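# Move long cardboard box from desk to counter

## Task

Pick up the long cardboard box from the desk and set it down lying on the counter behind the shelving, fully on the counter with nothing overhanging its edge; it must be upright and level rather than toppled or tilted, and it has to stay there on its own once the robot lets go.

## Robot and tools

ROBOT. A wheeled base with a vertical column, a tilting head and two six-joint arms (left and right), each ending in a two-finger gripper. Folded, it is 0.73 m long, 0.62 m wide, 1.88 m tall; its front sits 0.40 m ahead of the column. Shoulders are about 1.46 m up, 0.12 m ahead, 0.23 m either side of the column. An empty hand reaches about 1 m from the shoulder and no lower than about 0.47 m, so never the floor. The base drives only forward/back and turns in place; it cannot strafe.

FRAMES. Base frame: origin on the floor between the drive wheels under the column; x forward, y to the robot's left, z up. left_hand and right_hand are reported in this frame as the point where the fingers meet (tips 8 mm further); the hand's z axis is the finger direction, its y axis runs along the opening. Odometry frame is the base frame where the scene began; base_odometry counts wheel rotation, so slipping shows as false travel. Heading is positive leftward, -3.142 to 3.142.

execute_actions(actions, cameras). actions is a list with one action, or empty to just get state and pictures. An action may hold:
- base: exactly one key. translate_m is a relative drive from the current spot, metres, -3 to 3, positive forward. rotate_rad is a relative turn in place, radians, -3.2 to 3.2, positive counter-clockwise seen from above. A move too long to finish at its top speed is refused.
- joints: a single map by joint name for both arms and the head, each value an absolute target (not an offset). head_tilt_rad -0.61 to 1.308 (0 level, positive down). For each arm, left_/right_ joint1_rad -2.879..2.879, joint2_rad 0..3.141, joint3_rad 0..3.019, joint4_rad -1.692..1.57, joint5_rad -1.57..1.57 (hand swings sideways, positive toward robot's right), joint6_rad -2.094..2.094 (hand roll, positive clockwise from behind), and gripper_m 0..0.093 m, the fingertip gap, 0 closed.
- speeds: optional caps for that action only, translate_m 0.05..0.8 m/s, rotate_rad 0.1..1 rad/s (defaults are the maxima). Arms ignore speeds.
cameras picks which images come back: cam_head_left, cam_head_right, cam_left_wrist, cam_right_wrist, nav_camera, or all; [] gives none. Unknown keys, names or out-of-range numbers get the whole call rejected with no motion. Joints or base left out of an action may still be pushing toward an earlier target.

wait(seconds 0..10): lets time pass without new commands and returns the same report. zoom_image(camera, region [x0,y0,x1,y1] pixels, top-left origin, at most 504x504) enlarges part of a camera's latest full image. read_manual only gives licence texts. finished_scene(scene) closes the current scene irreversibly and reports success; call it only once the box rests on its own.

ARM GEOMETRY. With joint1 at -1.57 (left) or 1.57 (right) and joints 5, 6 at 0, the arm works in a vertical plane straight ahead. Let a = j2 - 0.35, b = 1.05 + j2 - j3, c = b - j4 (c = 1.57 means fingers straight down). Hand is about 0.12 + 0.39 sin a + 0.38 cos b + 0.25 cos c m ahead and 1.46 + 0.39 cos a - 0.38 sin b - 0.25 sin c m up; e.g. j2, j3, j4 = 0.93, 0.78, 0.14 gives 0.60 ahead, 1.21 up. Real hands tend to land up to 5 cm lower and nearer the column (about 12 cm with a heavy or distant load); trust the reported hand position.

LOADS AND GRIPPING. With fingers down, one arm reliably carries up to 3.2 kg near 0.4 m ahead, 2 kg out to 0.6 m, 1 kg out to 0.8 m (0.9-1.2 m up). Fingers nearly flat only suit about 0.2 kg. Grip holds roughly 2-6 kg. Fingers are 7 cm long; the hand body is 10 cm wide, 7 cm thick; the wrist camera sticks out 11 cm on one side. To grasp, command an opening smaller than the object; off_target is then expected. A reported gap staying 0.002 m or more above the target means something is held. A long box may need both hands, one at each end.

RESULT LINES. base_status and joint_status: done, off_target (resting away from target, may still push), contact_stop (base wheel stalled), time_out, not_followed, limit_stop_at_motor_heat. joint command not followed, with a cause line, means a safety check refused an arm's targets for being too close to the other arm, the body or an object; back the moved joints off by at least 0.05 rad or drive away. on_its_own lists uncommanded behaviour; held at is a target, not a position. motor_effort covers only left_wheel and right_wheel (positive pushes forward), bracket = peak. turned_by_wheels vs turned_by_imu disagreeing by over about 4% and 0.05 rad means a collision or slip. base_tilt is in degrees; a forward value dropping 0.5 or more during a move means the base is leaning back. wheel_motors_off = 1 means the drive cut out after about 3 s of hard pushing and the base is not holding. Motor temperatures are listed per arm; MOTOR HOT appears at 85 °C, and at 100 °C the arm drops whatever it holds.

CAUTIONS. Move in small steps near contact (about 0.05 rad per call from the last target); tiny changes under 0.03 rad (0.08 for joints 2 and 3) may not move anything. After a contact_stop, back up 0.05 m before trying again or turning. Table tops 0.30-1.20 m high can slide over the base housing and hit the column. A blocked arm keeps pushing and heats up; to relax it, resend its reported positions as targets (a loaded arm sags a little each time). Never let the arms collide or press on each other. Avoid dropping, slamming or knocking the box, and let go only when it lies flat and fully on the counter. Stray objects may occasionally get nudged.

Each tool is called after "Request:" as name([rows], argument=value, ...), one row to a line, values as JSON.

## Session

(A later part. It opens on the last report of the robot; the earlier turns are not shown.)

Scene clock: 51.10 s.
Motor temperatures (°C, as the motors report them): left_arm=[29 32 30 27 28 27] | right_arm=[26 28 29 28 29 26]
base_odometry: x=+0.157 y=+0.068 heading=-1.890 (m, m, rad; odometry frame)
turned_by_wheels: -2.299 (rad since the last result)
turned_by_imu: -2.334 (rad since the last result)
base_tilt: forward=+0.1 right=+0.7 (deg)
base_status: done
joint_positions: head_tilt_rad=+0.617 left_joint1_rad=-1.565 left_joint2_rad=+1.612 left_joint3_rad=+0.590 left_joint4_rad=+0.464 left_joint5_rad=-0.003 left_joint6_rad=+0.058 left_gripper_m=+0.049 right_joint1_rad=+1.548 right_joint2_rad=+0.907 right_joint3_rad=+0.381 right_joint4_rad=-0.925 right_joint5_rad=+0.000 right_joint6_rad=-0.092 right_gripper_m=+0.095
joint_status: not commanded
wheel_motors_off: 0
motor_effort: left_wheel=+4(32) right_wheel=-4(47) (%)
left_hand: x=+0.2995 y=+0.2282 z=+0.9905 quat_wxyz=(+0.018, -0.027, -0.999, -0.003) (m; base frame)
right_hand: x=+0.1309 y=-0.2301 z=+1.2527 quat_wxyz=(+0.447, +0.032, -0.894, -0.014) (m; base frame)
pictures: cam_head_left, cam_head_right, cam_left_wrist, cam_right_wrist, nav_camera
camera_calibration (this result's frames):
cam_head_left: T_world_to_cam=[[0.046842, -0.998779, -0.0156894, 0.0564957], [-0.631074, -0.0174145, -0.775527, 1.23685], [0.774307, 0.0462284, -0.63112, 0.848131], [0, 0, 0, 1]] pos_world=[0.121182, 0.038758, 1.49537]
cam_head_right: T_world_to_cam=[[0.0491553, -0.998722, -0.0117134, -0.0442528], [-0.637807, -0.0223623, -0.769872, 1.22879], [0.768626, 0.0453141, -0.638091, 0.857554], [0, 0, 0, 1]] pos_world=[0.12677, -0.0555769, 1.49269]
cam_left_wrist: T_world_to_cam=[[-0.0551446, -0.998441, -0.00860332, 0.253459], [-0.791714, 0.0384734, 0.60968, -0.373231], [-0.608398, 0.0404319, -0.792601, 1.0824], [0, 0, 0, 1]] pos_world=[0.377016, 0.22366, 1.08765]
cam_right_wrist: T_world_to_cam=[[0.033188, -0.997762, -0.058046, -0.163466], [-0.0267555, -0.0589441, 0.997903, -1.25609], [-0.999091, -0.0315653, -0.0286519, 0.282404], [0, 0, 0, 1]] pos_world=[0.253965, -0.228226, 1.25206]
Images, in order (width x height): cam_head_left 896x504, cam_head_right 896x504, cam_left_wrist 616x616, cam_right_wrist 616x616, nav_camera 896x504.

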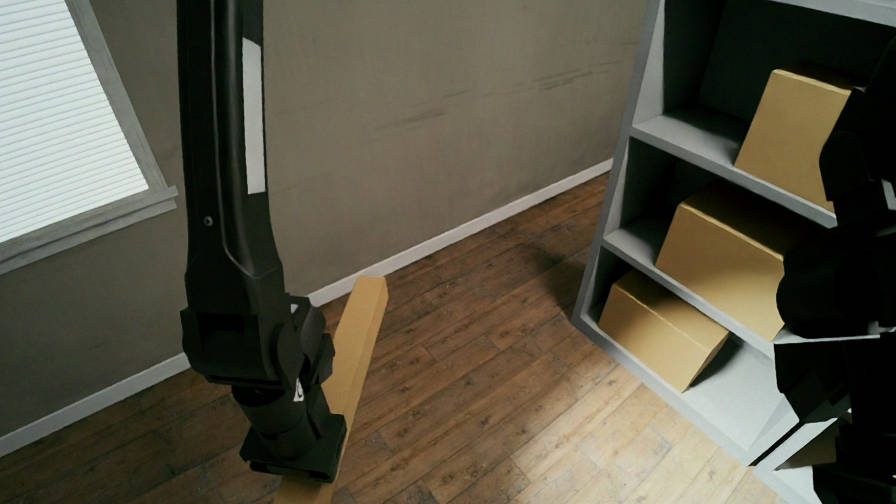

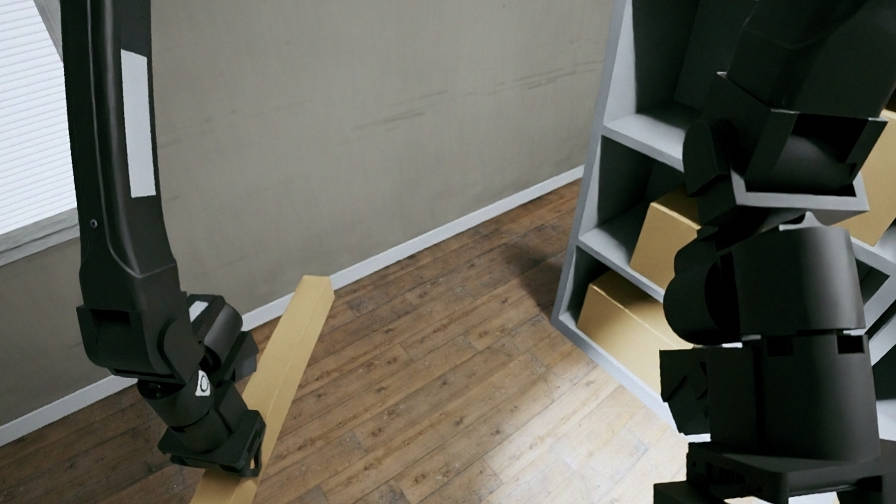

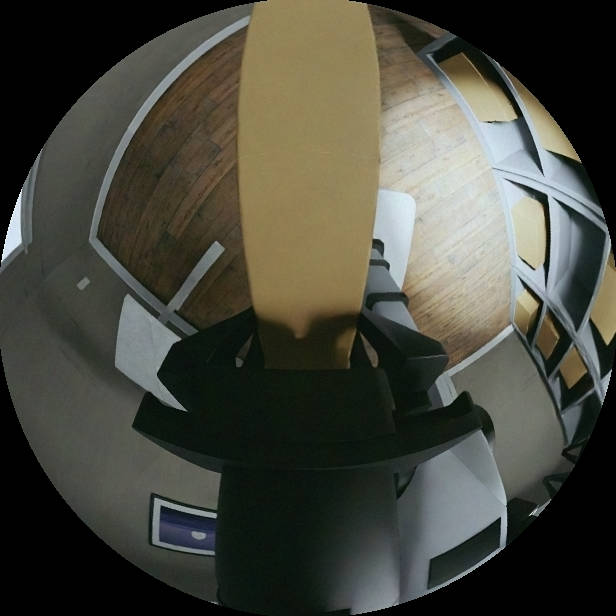

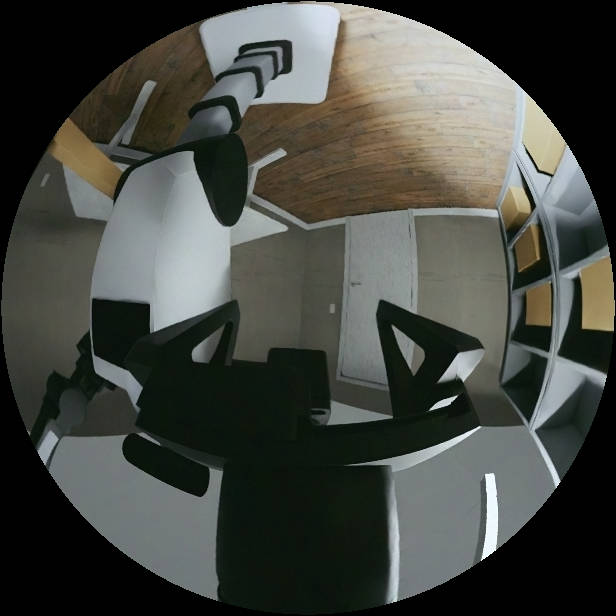

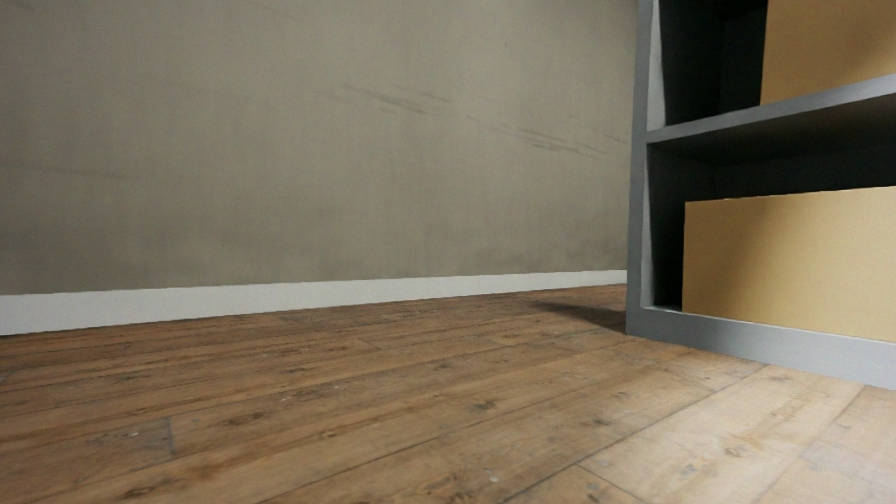

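Request:
execute_actions([
  {"base":{"rotate_rad":0.37},"joints":{"left_joint6_rad":0.3,"head_tilt_rad":0.85}},
], cameras=[])

Request:
execute_actions([
  {"base":{"translate_m":0.95}},
], cameras=["cam_head_left","cam_left_wrist"])

Request:
execute_actions([
  {"base":{"rotate_rad":-0.9}},
], cameras=["cam_head_left","cam_head_right","nav_camera"])

Scene clock: 66.13 s.
Motor temperatures (°C, as the motors report them): left_arm=[29 32 30 27 28 27] | right_arm=[26 28 29 28 29 26]
base_odometry: x=+0.157 y=+0.068 heading=-1.521 (m, m, rad; odometry frame)
turned_by_wheels: +0.369 (rad since the last result)
turned_by_imu: +0.375 (rad since the last result)
base_tilt: forward=+0.3 right=+0.9 (deg)
base_status: done
joint_positions: head_tilt_rad=+0.851 left_joint1_rad=-1.565 left_joint2_rad=+1.612 left_joint3_rad=+0.590 left_joint4_rad=+0.464 left_joint5_rad=-0.003 left_joint6_rad=+0.293 left_gripper_m=+0.049 right_joint1_rad=+1.548 right_joint2_rad=+0.907 right_joint3_rad=+0.381 right_joint4_rad=-0.925 right_joint5_rad=+0.000 right_joint6_rad=-0.092 right_gripper_m=+0.095
joint_status: all done
wheel_motors_off: 0
motor_effort: left_wheel=-3(24) right_wheel=+3(28) (%)
left_hand: x=+0.2995 y=+0.2278 z=+0.9905 quat_wxyz=(+0.018, -0.144, -0.989, -0.001) (m; base frame)
right_hand: x=+0.1309 y=-0.2301 z=+1.2527 quat_wxyz=(+0.447, +0.032, -0.894, -0.014) (m; base frame)
pictures: none
No camera images: the call's "cameras" was empty. Leave "cameras" out to get every camera's image.

Scene clock: 69.40 s.
Motor temperatures (°C, as the motors report them): left_arm=[29 32 30 27 28 27] | right_arm=[26 28 29 28 29 26]
base_odometry: x=+0.204 y=-0.881 heading=-1.521 (m, m, rad; odometry frame)
turned_by_wheels: -0.001 (rad since the last result)
turned_by_imu: -0.001 (rad since the last result)
base_tilt: forward=+0.0 right=+0.7 (deg)
base_status: done
joint_positions: head_tilt_rad=+0.852 left_joint1_rad=-1.565 left_joint2_rad=+1.612 left_joint3_rad=+0.595 left_joint4_rad=+0.468 left_joint5_rad=-0.003 left_joint6_rad=+0.293 left_gripper_m=+0.049 right_joint1_rad=+1.548 right_joint2_rad=+0.907 right_joint3_rad=+0.386 right_joint4_rad=-0.925 right_joint5_rad=+0.000 right_joint6_rad=-0.092 right_gripper_m=+0.095
joint_status: not commanded
wheel_motors_off: 0
motor_effort: left_wheel=-1(52) right_wheel=+3(85) (%)
left_hand: x=+0.3039 y=+0.2278 z=+0.9896 quat_wxyz=(+0.013, -0.144, -0.989, -0.002) (m; base frame)
right_hand: x=+0.1334 y=-0.2301 z=+1.2518 quat_wxyz=(+0.445, +0.032, -0.895, -0.014) (m; base frame)
pictures: cam_head_left, cam_left_wrist
camera_calibration (this result's frames):
cam_head_left: T_world_to_cam=[[0.0419005, -0.998779, -0.0261663, 0.0728772], [-0.794324, -0.0174145, -0.607245, 0.985855], [0.606048, 0.0462284, -0.794084, 1.10751], [0, 0, 0, 1]] pos_world=[0.108832, 0.038758, 1.48002]
cam_left_wrist: T_world_to_cam=[[-0.286368, -0.958116, -0.00247361, 0.308348], [-0.765247, 0.227167, 0.602323, -0.412927], [-0.576533, 0.174379, -0.798249, 1.04977], [0, 0, 0, 1]] pos_world=[0.377536, 0.206179, 1.08745]
Images, in order (width x height): cam_head_left 896x504, cam_left_wrist 616x616.

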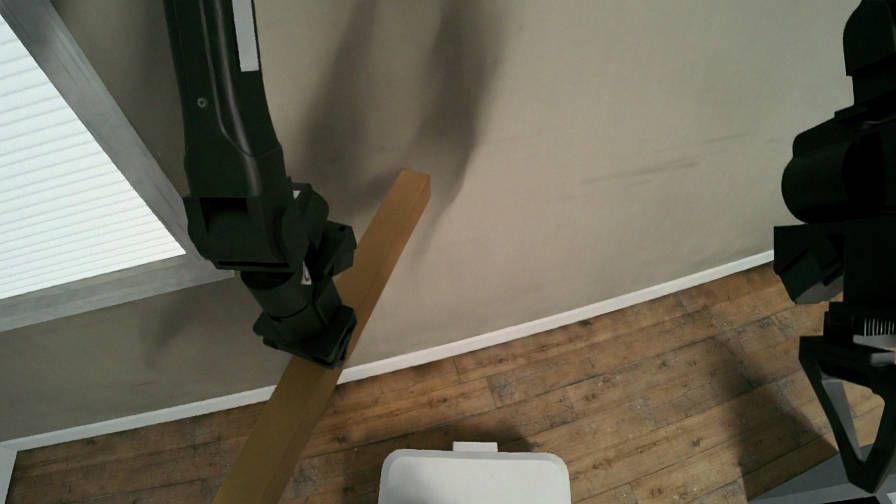

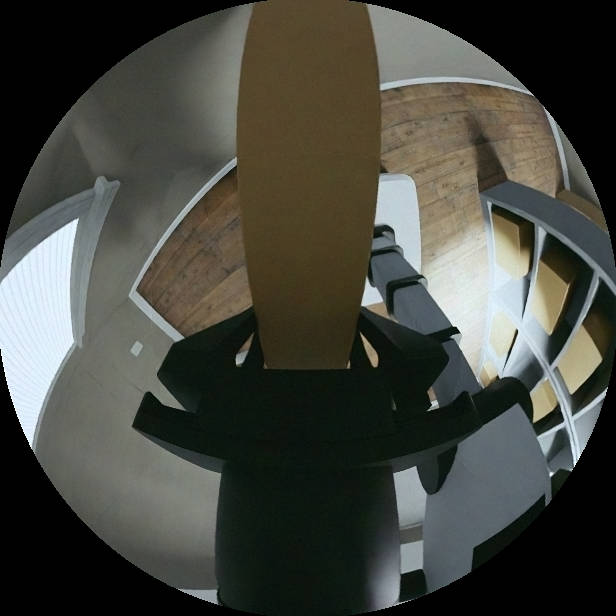

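Scene clock: 71.87 s.
Motor temperatures (°C, as the motors report them): left_arm=[29 32 30 27 28 27] | right_arm=[26 28 29 28 29 26]
base_odometry: x=+0.204 y=-0.881 heading=-2.420 (m, m, rad; odometry frame)
turned_by_wheels: -0.899 (rad since the last result)
turned_by_imu: -0.910 (rad since the last result)
base_tilt: forward=+0.2 right=+0.7 (deg)
base_status: done
joint_positions: head_tilt_rad=+0.852 left_joint1_rad=-1.565 left_joint2_rad=+1.612 left_joint3_rad=+0.595 left_joint4_rad=+0.468 left_joint5_rad=-0.003 left_joint6_rad=+0.293 left_gripper_m=+0.049 right_joint1_rad=+1.548 right_joint2_rad=+0.907 right_joint3_rad=+0.386 right_joint4_rad=-0.925 right_joint5_rad=+0.000 right_joint6_rad=-0.092 right_gripper_m=+0.095
joint_status: not commanded
wheel_motors_off: 0
motor_effort: left_wheel=+4(41) right_wheel=-4(68) (%)
left_hand: x=+0.3039 y=+0.2278 z=+0.9896 quat_wxyz=(+0.013, -0.144, -0.989, -0.002) (m; base frame)
right_hand: x=+0.1334 y=-0.2301 z=+1.2518 quat_wxyz=(+0.445, +0.032, -0.895, -0.014) (m; base frame)
pictures: cam_head_left, cam_head_right, nav_camera
camera_calibration (this result's frames):
cam_head_left: T_world_to_cam=[[0.0419005, -0.998779, -0.0261664, 0.0728772], [-0.794324, -0.0174145, -0.607245, 0.985855], [0.606048, 0.0462284, -0.794084, 1.10751], [0, 0, 0, 1]] pos_world=[0.108832, 0.038758, 1.48002]
cam_head_right: T_world_to_cam=[[0.0450761, -0.998722, -0.0228383, -0.0269165], [-0.799554, -0.0223623, -0.600178, 0.975553], [0.5989, 0.0453141, -0.799541, 1.11467], [0, 0, 0, 1]] pos_world=[0.113643, -0.0555769, 1.47612]
Images, in order (width x height): cam_head_left 896x504, cam_head_right 896x504, nav_camera 896x504.

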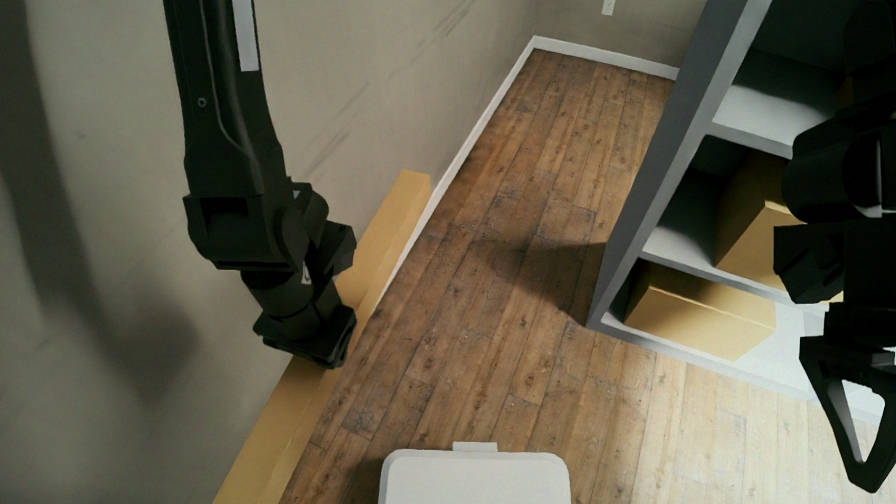

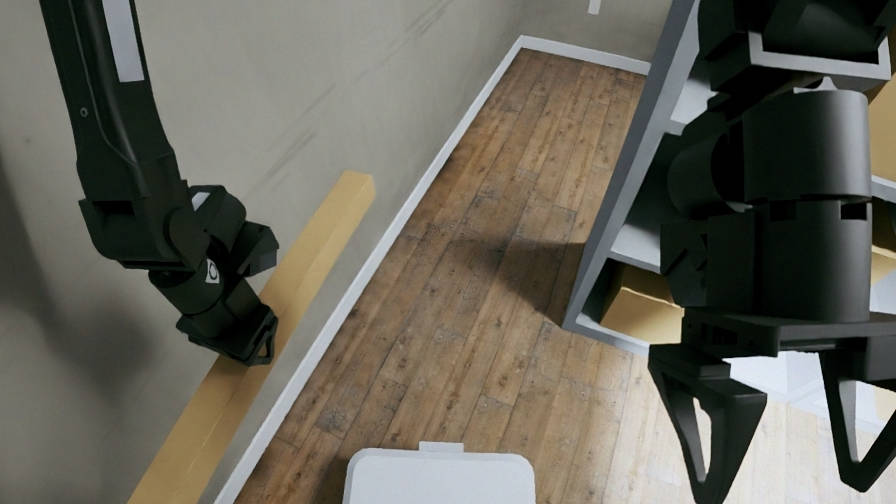

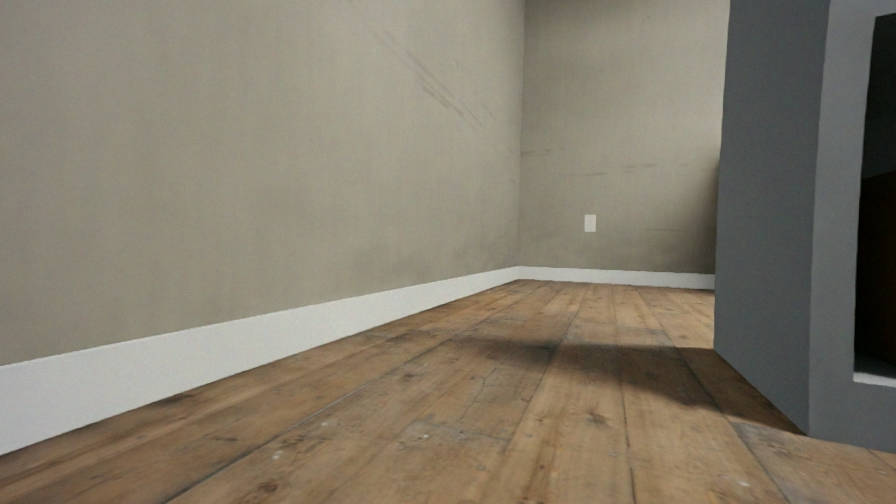

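Request:
execute_actions([
  {"base":{"translate_m":0.78}},
], cameras=[])

Request:
execute_actions([
  {"base":{"rotate_rad":-0.345},"joints":{"left_joint6_rad":0.1}},
], cameras=["cam_head_left","cam_head_right","nav_camera","cam_right_wrist"])

Scene clock: 80.63 s.
Motor temperatures (°C, as the motors report them): left_arm=[29 32 31 27 28 27] | right_arm=[26 28 29 28 29 26]
base_odometry: x=-0.382 y=-1.396 heading=-2.420 (m, m, rad; odometry frame)
turned_by_wheels: +0.000 (rad since the last result)
turned_by_imu: -0.001 (rad since the last result)
base_tilt: forward=+0.1 right=+0.8 (deg)
base_status: done
joint_positions: head_tilt_rad=+0.852 left_joint1_rad=-1.586 left_joint2_rad=+1.604 left_joint3_rad=+0.599 left_joint4_rad=+0.469 left_joint5_rad=-0.002 left_joint6_rad=+0.293 left_gripper_m=+0.049 right_joint1_rad=+1.548 right_joint2_rad=+0.907 right_joint3_rad=+0.388 right_joint4_rad=-0.925 right_joint5_rad=+0.000 right_joint6_rad=-0.092 right_gripper_m=+0.095
joint_status: not commanded
wheel_motors_off: 0
motor_effort: left_wheel=-1(57) right_wheel=+2(73) (%)
left_hand: x=+0.3099 y=+0.2169 z=+0.9904 quat_wxyz=(+0.005, -0.150, -0.989, +0.006) (m; base frame)
right_hand: x=+0.1346 y=-0.2301 z=+1.2514 quat_wxyz=(+0.444, +0.032, -0.895, -0.014) (m; base frame)
pictures: none
No camera images: the call's "cameras" was empty. Leave "cameras" out to get every camera's image.

Scene clock: 82.30 s.
Motor temperatures (°C, as the motors report them): left_arm=[29 32 31 27 28 27] | right_arm=[26 28 29 28 29 26]
base_odometry: x=-0.383 y=-1.396 heading=-2.764 (m, m, rad; odometry frame)
turned_by_wheels: -0.344 (rad since the last result)
turned_by_imu: -0.344 (rad since the last result)
base_tilt: forward=+0.3 right=+0.7 (deg)
base_status: done
joint_positions: head_tilt_rad=+0.852 left_joint1_rad=-1.573 left_joint2_rad=+1.604 left_joint3_rad=+0.599 left_joint4_rad=+0.469 left_joint5_rad=-0.002 left_joint6_rad=+0.107 left_gripper_m=+0.049 right_joint1_rad=+1.548 right_joint2_rad=+0.907 right_joint3_rad=+0.388 right_joint4_rad=-0.925 right_joint5_rad=+0.000 right_joint6_rad=-0.092 right_gripper_m=+0.095
joint_status: all done
wheel_motors_off: 0
motor_effort: left_wheel=+1(42) right_wheel=-2(70) (%)
left_hand: x=+0.3099 y=+0.2238 z=+0.9903 quat_wxyz=(+0.006, -0.054, -0.999, +0.000) (m; base frame)
right_hand: x=+0.1346 y=-0.2301 z=+1.2514 quat_wxyz=(+0.444, +0.032, -0.895, -0.014) (m; base frame)
pictures: cam_head_left, cam_head_right, cam_right_wrist, nav_camera
camera_calibration (this result's frames):
cam_head_left: T_world_to_cam=[[0.0418967, -0.998779, -0.0261724, 0.0728867], [-0.794412, -0.0174145, -0.60713, 0.985683], [0.605933, 0.0462284, -0.794171, 1.10765], [0, 0, 0, 1]] pos_world=[0.108823, 0.038758, 1.48001]
cam_head_right: T_world_to_cam=[[0.0450728, -0.998722, -0.0228448, -0.0269063], [-0.799641, -0.0223623, -0.600062, 0.975379], [0.598785, 0.0453141, -0.799627, 1.11481], [0, 0, 0, 1]] pos_world=[0.113634, -0.0555769, 1.47611]
cam_right_wrist: T_world_to_cam=[[0.0337225, -0.997762, -0.0577372, -0.164192], [-0.0335971, -0.0588691, 0.9977, -1.25347], [-0.998866, -0.0317051, -0.0355071, 0.294515], [0, 0, 0, 1]] pos_world=[0.257605, -0.228278, 1.25156]
Images, in order (width x height): cam_head_left 896x504, cam_head_right 896x504, cam_right_wrist 616x616, nav_camera 896x504.

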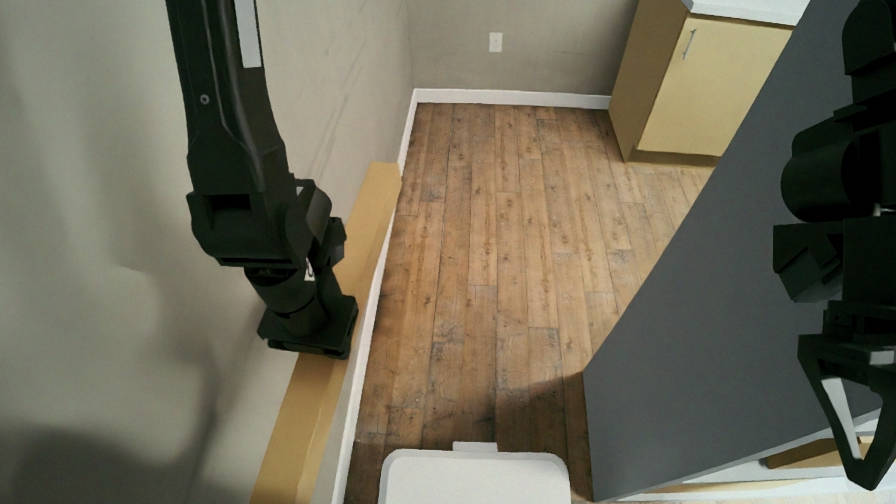

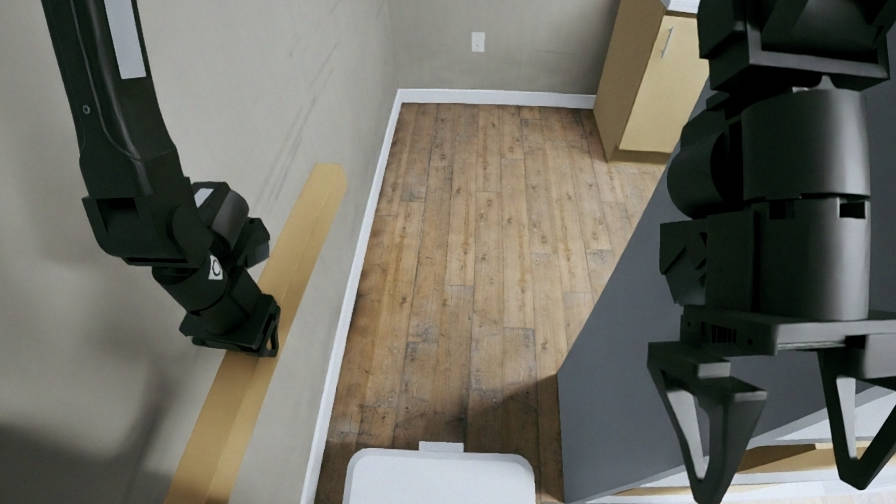

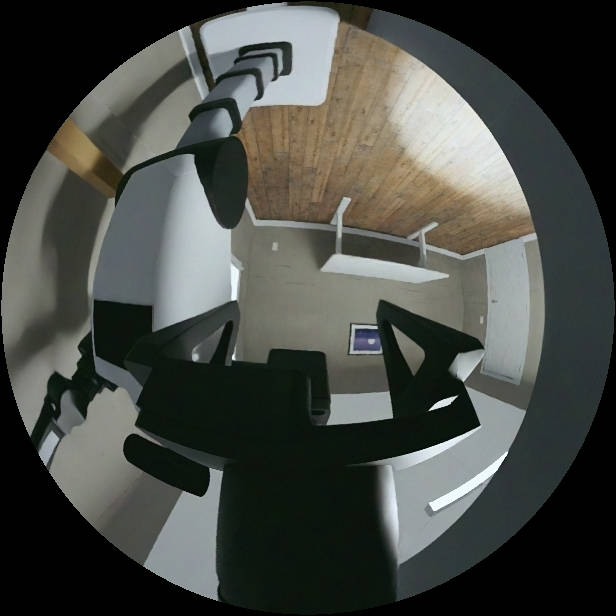

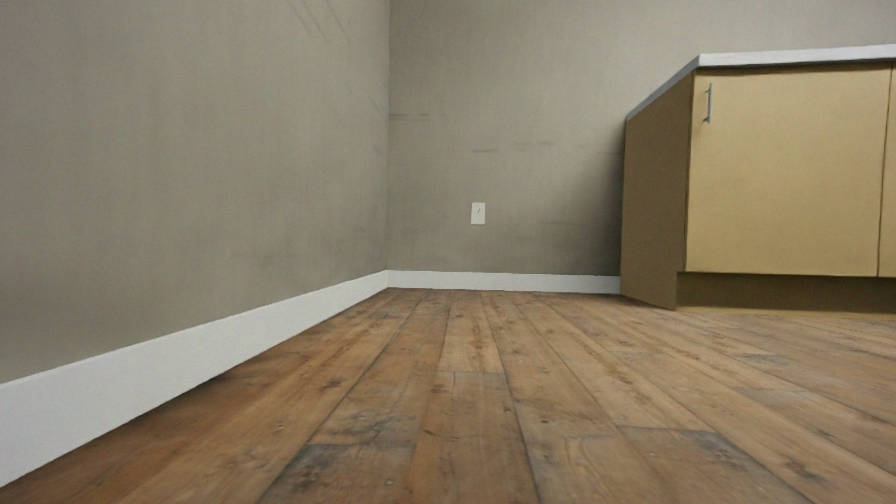

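Request:
execute_actions([
  {"base":{"translate_m":0.72},"joints":{"head_tilt_rad":0.7}},
], cameras=[])

Request:
execute_actions([
  {"base":{"rotate_rad":-0.3}},
], cameras=[])

Request:
execute_actions([
  {"base":{"translate_m":0.35}},
], cameras=["cam_head_left","cam_head_right","nav_camera","cam_right_wrist"])

Scene clock: 95.53 s.
Motor temperatures (°C, as the motors report them): left_arm=[29 32 31 27 28 27] | right_arm=[26 28 29 28 29 26]
base_odometry: x=-1.052 y=-1.661 heading=-2.764 (m, m, rad; odometry frame)
turned_by_wheels: +0.000 (rad since the last result)
turned_by_imu: -0.001 (rad since the last result)
base_tilt: forward=+0.2 right=+0.9 (deg)
base_status: done
joint_positions: head_tilt_rad=+0.716 left_joint1_rad=-1.573 left_joint2_rad=+1.604 left_joint3_rad=+0.602 left_joint4_rad=+0.471 left_joint5_rad=-0.002 left_joint6_rad=+0.107 left_gripper_m=+0.049 right_joint1_rad=+1.548 right_joint2_rad=+0.907 right_joint3_rad=+0.387 right_joint4_rad=-0.925 right_joint5_rad=+0.000 right_joint6_rad=-0.092 right_gripper_m=+0.095
joint_status: all done
wheel_motors_off: 0
motor_effort: left_wheel=-1(53) right_wheel=+0(75) (%)
left_hand: x=+0.3121 y=+0.2238 z=+0.9898 quat_wxyz=(+0.004, -0.054, -0.999, +0.000) (m; base frame)
right_hand: x=+0.1342 y=-0.2301 z=+1.2516 quat_wxyz=(+0.444, +0.032, -0.895, -0.014) (m; base frame)
pictures: none
No camera images: the call's "cameras" was empty. Leave "cameras" out to get every camera's image.

Scene clock: 97.13 s.
Motor temperatures (°C, as the motors report them): left_arm=[29 32 31 27 28 27] | right_arm=[26 28 29 28 29 26]
base_odometry: x=-1.052 y=-1.661 heading=-3.063 (m, m, rad; odometry frame)
turned_by_wheels: -0.299 (rad since the last result)
turned_by_imu: -0.299 (rad since the last result)
base_tilt: forward=+0.3 right=+0.8 (deg)
base_status: done
joint_positions: head_tilt_rad=+0.716 left_joint1_rad=-1.573 left_joint2_rad=+1.604 left_joint3_rad=+0.602 left_joint4_rad=+0.471 left_joint5_rad=-0.002 left_joint6_rad=+0.107 left_gripper_m=+0.049 right_joint1_rad=+1.548 right_joint2_rad=+0.907 right_joint3_rad=+0.387 right_joint4_rad=-0.925 right_joint5_rad=+0.000 right_joint6_rad=-0.092 right_gripper_m=+0.095
joint_status: not commanded
wheel_motors_off: 0
motor_effort: left_wheel=+0(42) right_wheel=-2(66) (%)
left_hand: x=+0.3121 y=+0.2238 z=+0.9898 quat_wxyz=(+0.004, -0.054, -0.999, +0.000) (m; base frame)
right_hand: x=+0.1342 y=-0.2301 z=+1.2516 quat_wxyz=(+0.444, +0.032, -0.895, -0.014) (m; base frame)
pictures: none
No camera images: the call's "cameras" was empty. Leave "cameras" out to get every camera's image.

Scene clock: 99.40 s.
Motor temperatures (°C, as the motors report them): left_arm=[29 32 31 27 28 27] | right_arm=[26 28 29 28 29 26]
base_odometry: x=-1.401 y=-1.689 heading=-3.064 (m, m, rad; odometry frame)
turned_by_wheels: -0.001 (rad since the last result)
turned_by_imu: -0.001 (rad since the last result)
base_tilt: forward=+0.3 right=+0.8 (deg)
base_status: done
joint_positions: head_tilt_rad=+0.715 left_joint1_rad=-1.573 left_joint2_rad=+1.603 left_joint3_rad=+0.603 left_joint4_rad=+0.472 left_joint5_rad=-0.002 left_joint6_rad=+0.107 left_gripper_m=+0.049 right_joint1_rad=+1.548 right_joint2_rad=+0.907 right_joint3_rad=+0.387 right_joint4_rad=-0.925 right_joint5_rad=+0.000 right_joint6_rad=-0.092 right_gripper_m=+0.095
joint_status: not commanded
wheel_motors_off: 0
motor_effort: left_wheel=-1(50) right_wheel=+2(76) (%)
left_hand: x=+0.3137 y=+0.2238 z=+0.9897 quat_wxyz=(+0.002, -0.054, -0.999, +0.000) (m; base frame)
right_hand: x=+0.1342 y=-0.2301 z=+1.2516 quat_wxyz=(+0.444, +0.032, -0.895, -0.014) (m; base frame)
pictures: cam_head_left, cam_head_right, cam_right_wrist, nav_camera
camera_calibration (this result's frames):
cam_head_left: T_world_to_cam=[[0.0450736, -0.998779, -0.0202163, 0.0635555], [-0.704225, -0.0174145, -0.709763, 1.13923], [0.708544, 0.0462284, -0.704151, 0.963887], [0, 0, 0, 1]] pos_world=[0.116452, 0.038758, 1.48859]
cam_head_right: T_world_to_cam=[[0.0477664, -0.998722, -0.0164868, -0.0368323], [-0.710369, -0.0223623, -0.703474, 1.13017], [0.702206, 0.0453141, -0.71053, 0.972431], [0, 0, 0, 1]] pos_world=[0.12175, -0.0555769, 1.48538]
cam_right_wrist: T_world_to_cam=[[0.0336632, -0.997762, -0.0577717, -0.164111], [-0.032837, -0.0588774, 0.997725, -1.25376], [-0.998894, -0.0316896, -0.0347455, 0.29317], [0, 0, 0, 1]] pos_world=[0.2572, -0.228272, 1.25162]
Images, in order (width x height): cam_head_left 896x504, cam_head_right 896x504, cam_right_wrist 616x616, nav_camera 896x504.

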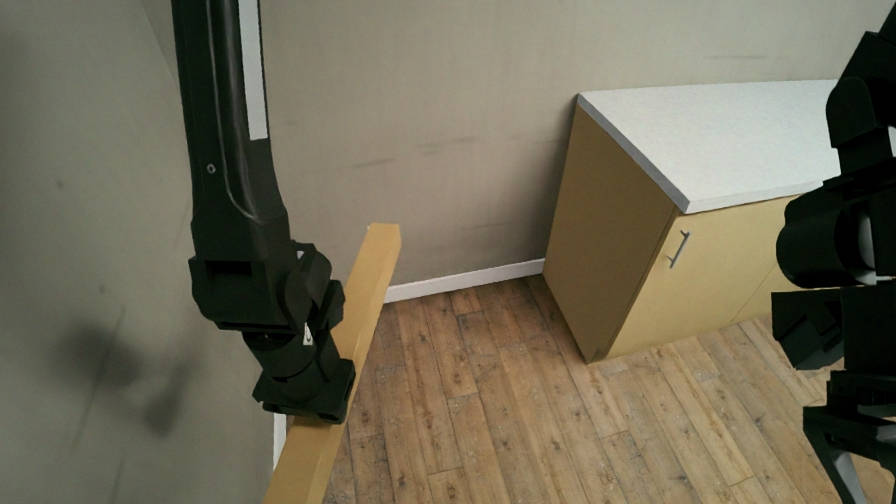

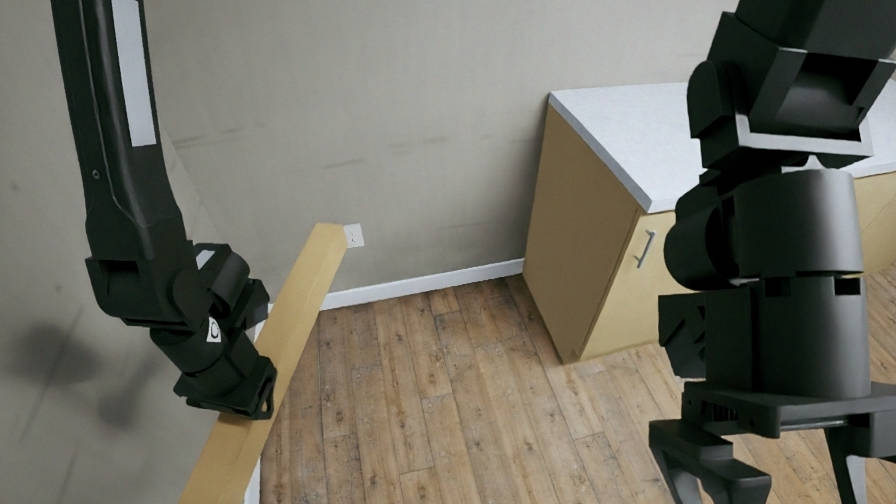

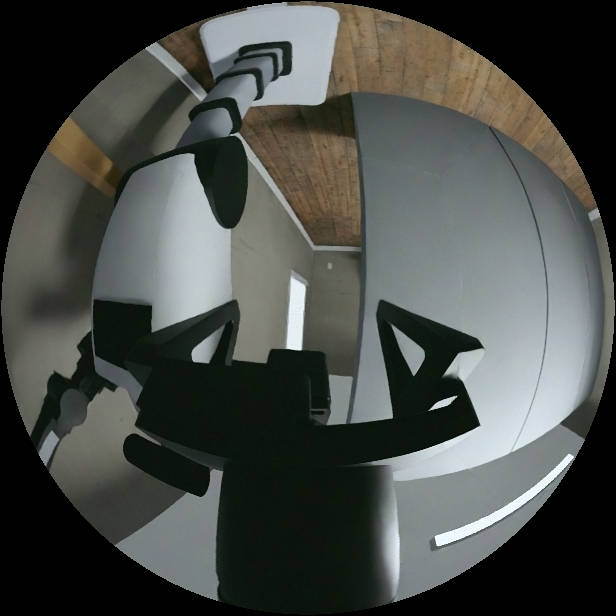

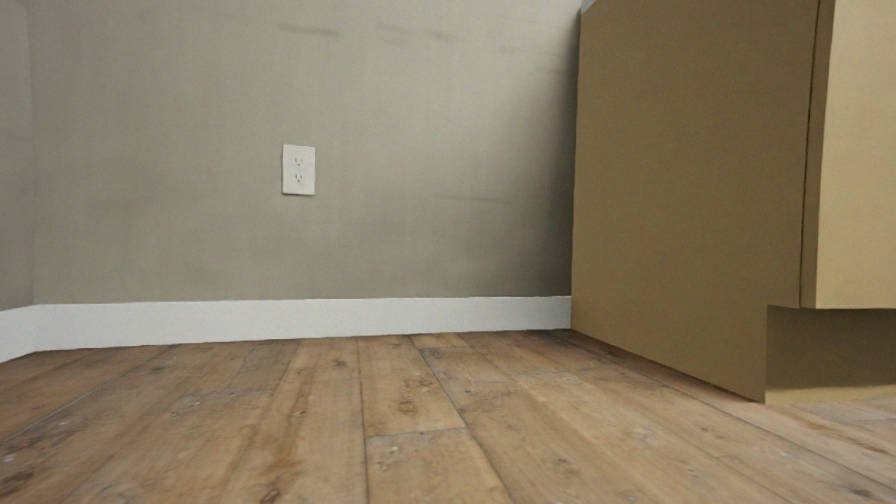

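Request:
execute_actions([
  {"base":{"rotate_rad":-1.08},"joints":{"left_joint2_rad":1.2,"left_joint3_rad":0.58,"left_joint4_rad":0.1,"left_joint6_rad":0.2}},
], cameras=["cam_head_left","cam_head_right","nav_camera","cam_left_wrist"])

Scene clock: 109.63 s.
Motor temperatures (°C, as the motors report them): left_arm=[29 32 31 27 28 27] | right_arm=[26 28 29 28 29 26]
base_odometry: x=-1.401 y=-1.689 heading=+2.141 (m, m, rad; odometry frame)
turned_by_wheels: -1.079 (rad since the last result)
turned_by_imu: -1.092 (rad since the last result)
base_tilt: forward=+0.1 right=+0.9 (deg)
base_status: done
joint_positions: head_tilt_rad=+0.715 left_joint1_rad=-1.573 left_joint2_rad=+1.187 left_joint3_rad=+0.589 left_joint4_rad=+0.115 left_joint5_rad=-0.002 left_joint6_rad=+0.193 left_gripper_m=+0.049 right_joint1_rad=+1.548 right_joint2_rad=+0.907 right_joint3_rad=+0.387 right_joint4_rad=-0.925 right_joint5_rad=+0.000 right_joint6_rad=-0.092 right_gripper_m=+0.095
joint_status: all done
wheel_motors_off: 0
motor_effort: left_wheel=+4(44) right_wheel=-3(69) (%)
left_hand: x=+0.3923 y=+0.2241 z=+1.0862 quat_wxyz=(-0.020, -0.097, -0.995, -0.002) (m; base frame)
right_hand: x=+0.1342 y=-0.2301 z=+1.2516 quat_wxyz=(+0.444, +0.032, -0.895, -0.014) (m; base frame)
pictures: cam_head_left, cam_head_right, cam_left_wrist, nav_camera
camera_calibration (this result's frames):
cam_head_left: T_world_to_cam=[[0.0450736, -0.998779, -0.0202163, 0.0635555], [-0.704225, -0.0174145, -0.709763, 1.13923], [0.708544, 0.0462284, -0.704151, 0.963887], [0, 0, 0, 1]] pos_world=[0.116452, 0.038758, 1.48859]
cam_head_right: T_world_to_cam=[[0.0477664, -0.998722, -0.0164868, -0.0368323], [-0.710369, -0.0223623, -0.703474, 1.13017], [0.702206, 0.0453141, -0.71053, 0.972431], [0, 0, 0, 1]] pos_world=[0.12175, -0.0555769, 1.48538]
cam_left_wrist: T_world_to_cam=[[-0.192494, -0.981234, -0.0111917, 0.308137], [-0.821859, 0.154976, 0.548206, -0.30548], [-0.536184, 0.114724, -0.836268, 1.21733], [0, 0, 0, 1]] pos_world=[0.460968, 0.210039, 1.18893]
Images, in order (width x height): cam_head_left 896x504, cam_head_right 896x504, cam_left_wrist 616x616, nav_camera 896x504.

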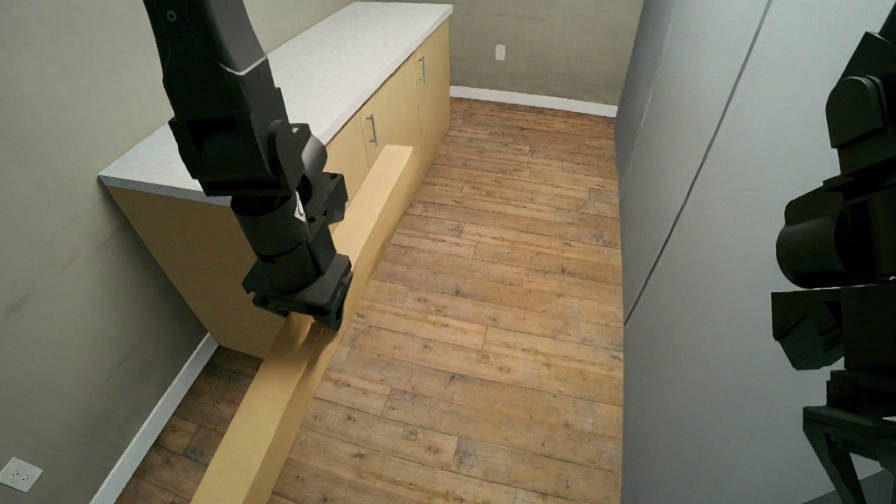

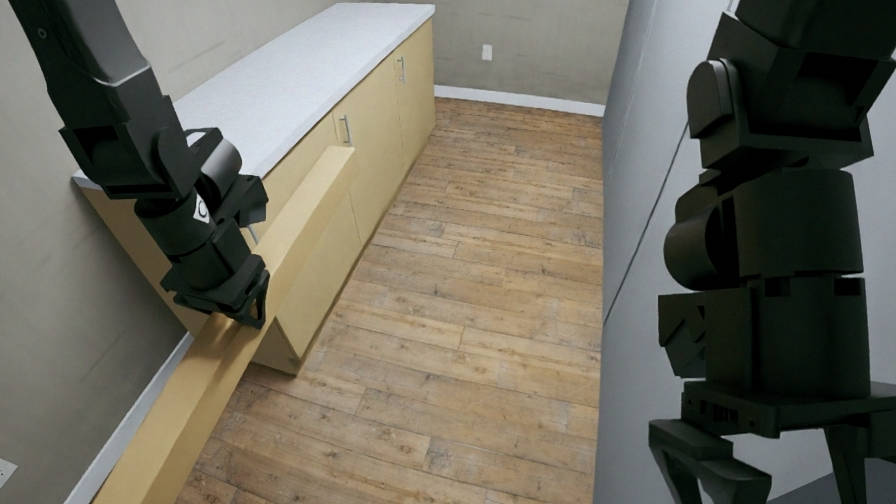

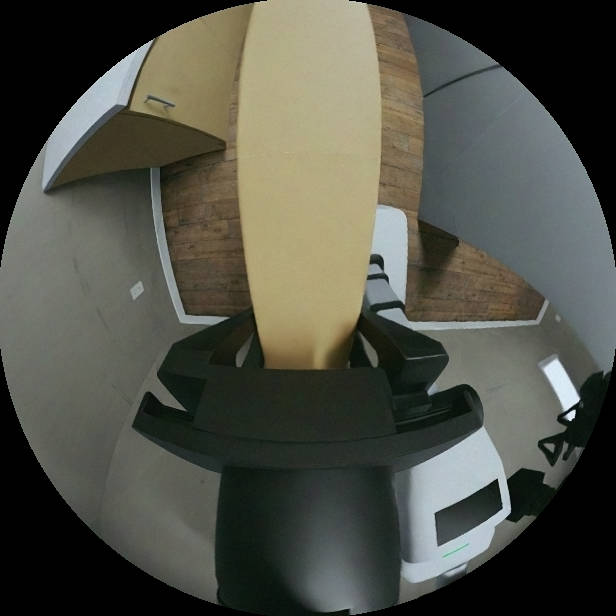

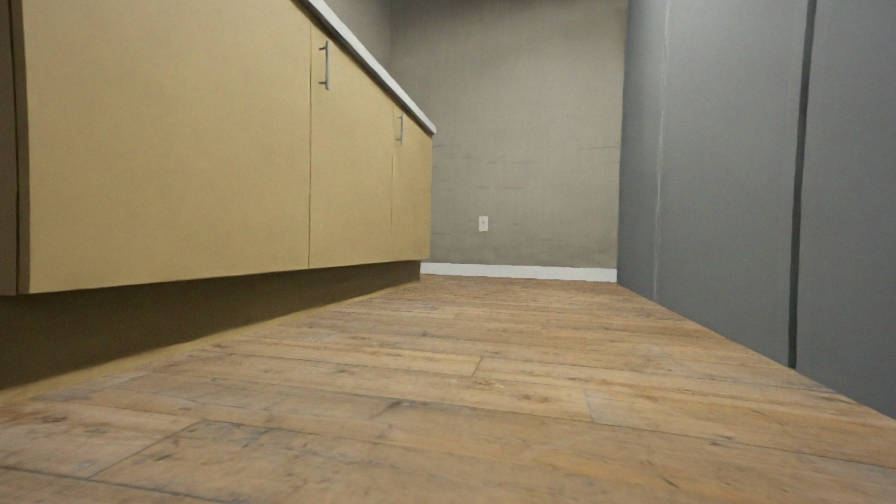

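Request:
execute_actions([
  {"base":{"translate_m":1.15},"joints":{"left_joint2_rad":1.42,"left_joint3_rad":1.42,"left_joint4_rad":-0.52,"head_tilt_rad":0.9}},
], cameras=["cam_head_left"])

Request:
execute_actions([
  {"base":{"rotate_rad":0.85},"joints":{"left_joint6_rad":1.06}},
], cameras=["cam_head_left","cam_head_right","cam_left_wrist"])

Scene clock: 118.70 s.
Motor temperatures (°C, as the motors report them): left_arm=[29 32 31 27 28 27] | right_arm=[26 28 29 28 29 26]
base_odometry: x=-2.022 y=-0.720 heading=+2.140 (m, m, rad; odometry frame)
turned_by_wheels: -0.001 (rad since the last result)
turned_by_imu: -0.002 (rad since the last result)
base_tilt: forward=+0.2 right=+0.8 (deg)
base_status: done
joint_positions: head_tilt_rad=+0.902 left_joint1_rad=-1.573 left_joint2_rad=+1.428 left_joint3_rad=+1.397 left_joint4_rad=-0.507 left_joint5_rad=-0.002 left_joint6_rad=+0.193 left_gripper_m=+0.049 right_joint1_rad=+1.548 right_joint2_rad=+0.907 right_joint3_rad=+0.384 right_joint4_rad=-0.925 right_joint5_rad=+0.000 right_joint6_rad=-0.092 right_gripper_m=+0.095
joint_status: all done
wheel_motors_off: 0
motor_effort: left_wheel=-1(57) right_wheel=+4(72) (%)
left_hand: x=+0.6410 y=+0.2238 z=+1.0547 quat_wxyz=(+0.007, -0.097, -0.995, +0.000) (m; base frame)
right_hand: x=+0.1328 y=-0.2301 z=+1.2521 quat_wxyz=(+0.446, +0.032, -0.895, -0.014) (m; base frame)
pictures: cam_head_left
camera_calibration (this result's frames):
cam_head_left: T_world_to_cam=[[0.0405539, -0.998779, -0.0282084, 0.0760893], [-0.82341, -0.0174145, -0.56718, 0.925609], [0.565996, 0.0462284, -0.823111, 1.15421], [0, 0, 0, 1]] pos_world=[0.10579, 0.038758, 1.47718]
Images, in order (width x height): cam_head_left 896x504.

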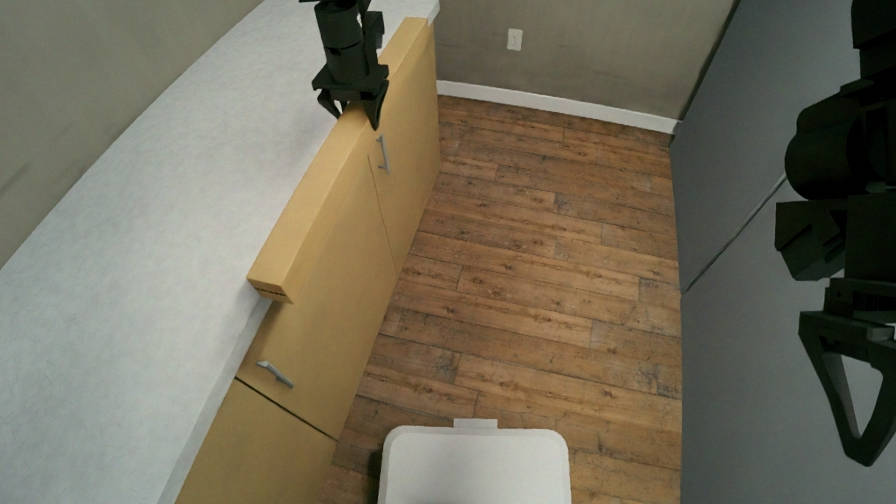

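Scene clock: 121.10 s.
Motor temperatures (°C, as the motors report them): left_arm=[29 33 31 27 28 27] | right_arm=[26 28 29 28 29 26]
base_odometry: x=-2.022 y=-0.720 heading=+2.989 (m, m, rad; odometry frame)
turned_by_wheels: +0.849 (rad since the last result)
turned_by_imu: +0.859 (rad since the last result)
base_tilt: forward=+0.4 right=+0.8 (deg)
base_status: done
joint_positions: head_tilt_rad=+0.902 left_joint1_rad=-1.568 left_joint2_rad=+1.428 left_joint3_rad=+1.397 left_joint4_rad=-0.507 left_joint5_rad=-0.002 left_joint6_rad=+1.051 left_gripper_m=+0.049 right_joint1_rad=+1.548 right_joint2_rad=+0.907 right_joint3_rad=+0.384 right_joint4_rad=-0.925 right_joint5_rad=+0.000 right_joint6_rad=-0.092 right_gripper_m=+0.095
joint_status: all done
wheel_motors_off: 0
motor_effort: left_wheel=-4(53) right_wheel=+5(50) (%)
left_hand: x=+0.6410 y=+0.2269 z=+1.0547 quat_wxyz=(+0.007, -0.501, -0.865, +0.001) (m; base frame)
right_hand: x=+0.1328 y=-0.2301 z=+1.2521 quat_wxyz=(+0.446, +0.032, -0.895, -0.014) (m; base frame)
pictures: cam_head_left, cam_head_right, cam_left_wrist
camera_calibration (this result's frames):
cam_head_left: T_world_to_cam=[[0.0405539, -0.998779, -0.0282084, 0.0760893], [-0.82341, -0.0174145, -0.56718, 0.925609], [0.565996, 0.0462284, -0.823111, 1.15421], [0, 0, 0, 1]] pos_world=[0.10579, 0.038758, 1.47718]
cam_head_right: T_world_to_cam=[[0.0438903, -0.998722, -0.0250416, -0.023464], [-0.828284, -0.0223623, -0.559862, 0.914904], [0.558587, 0.0453141, -0.828207, 1.16083], [0, 0, 0, 1]] pos_world=[0.110403, -0.0555769, 1.47304]
cam_left_wrist: T_world_to_cam=[[-0.867538, -0.497327, 0.0065612, 0.662661], [-0.398086, 0.70221, 0.590279, -0.524466], [-0.298169, 0.509478, -0.807173, 1.05123], [0, 0, 0, 1]] pos_world=[0.679545, 0.162266, 1.15376]
Images, in order (width x height): cam_head_left 896x504, cam_head_right 896x504, cam_left_wrist 616x616.

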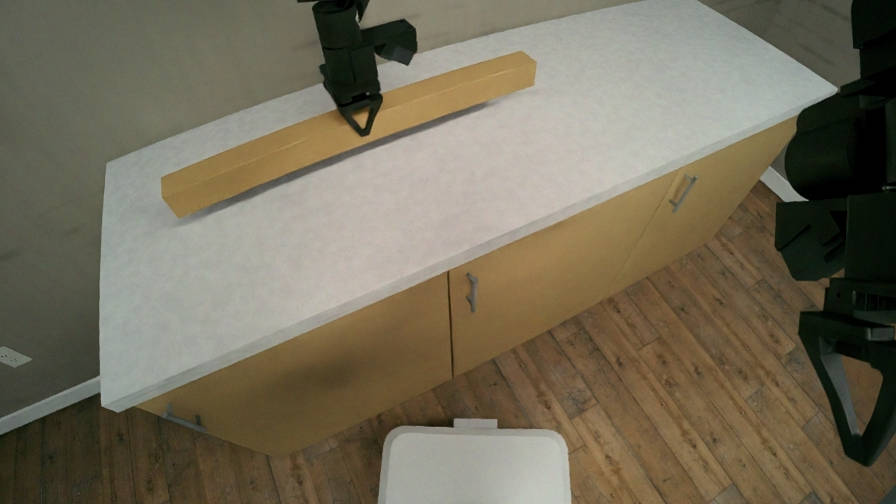

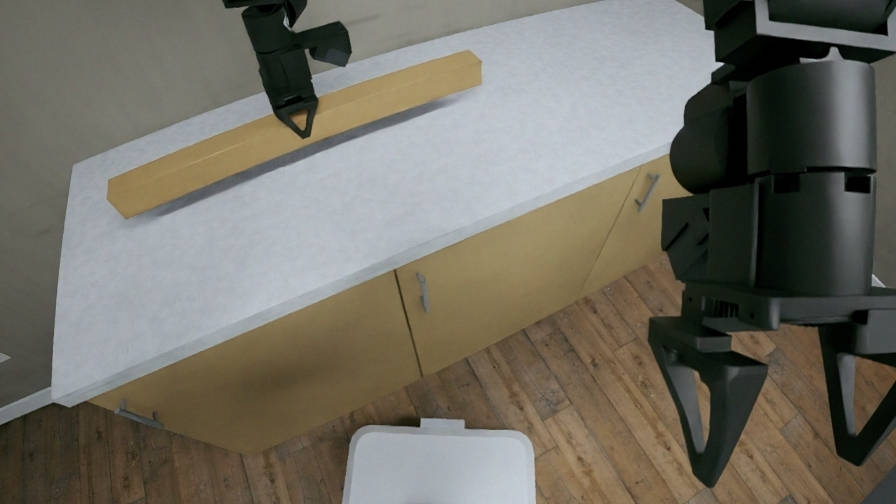

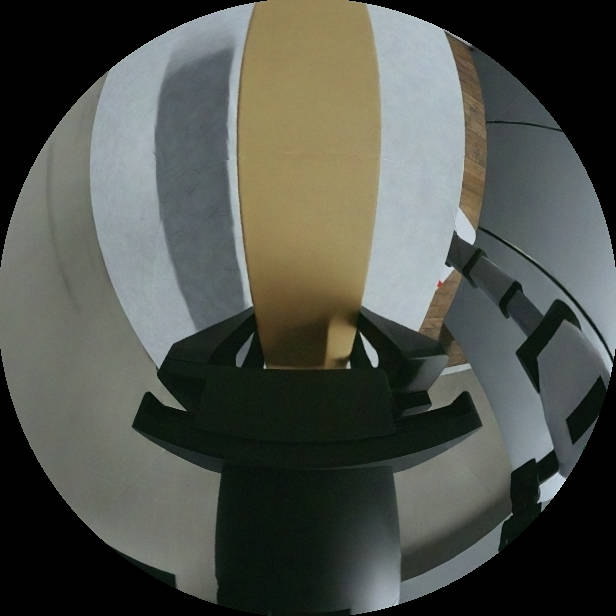

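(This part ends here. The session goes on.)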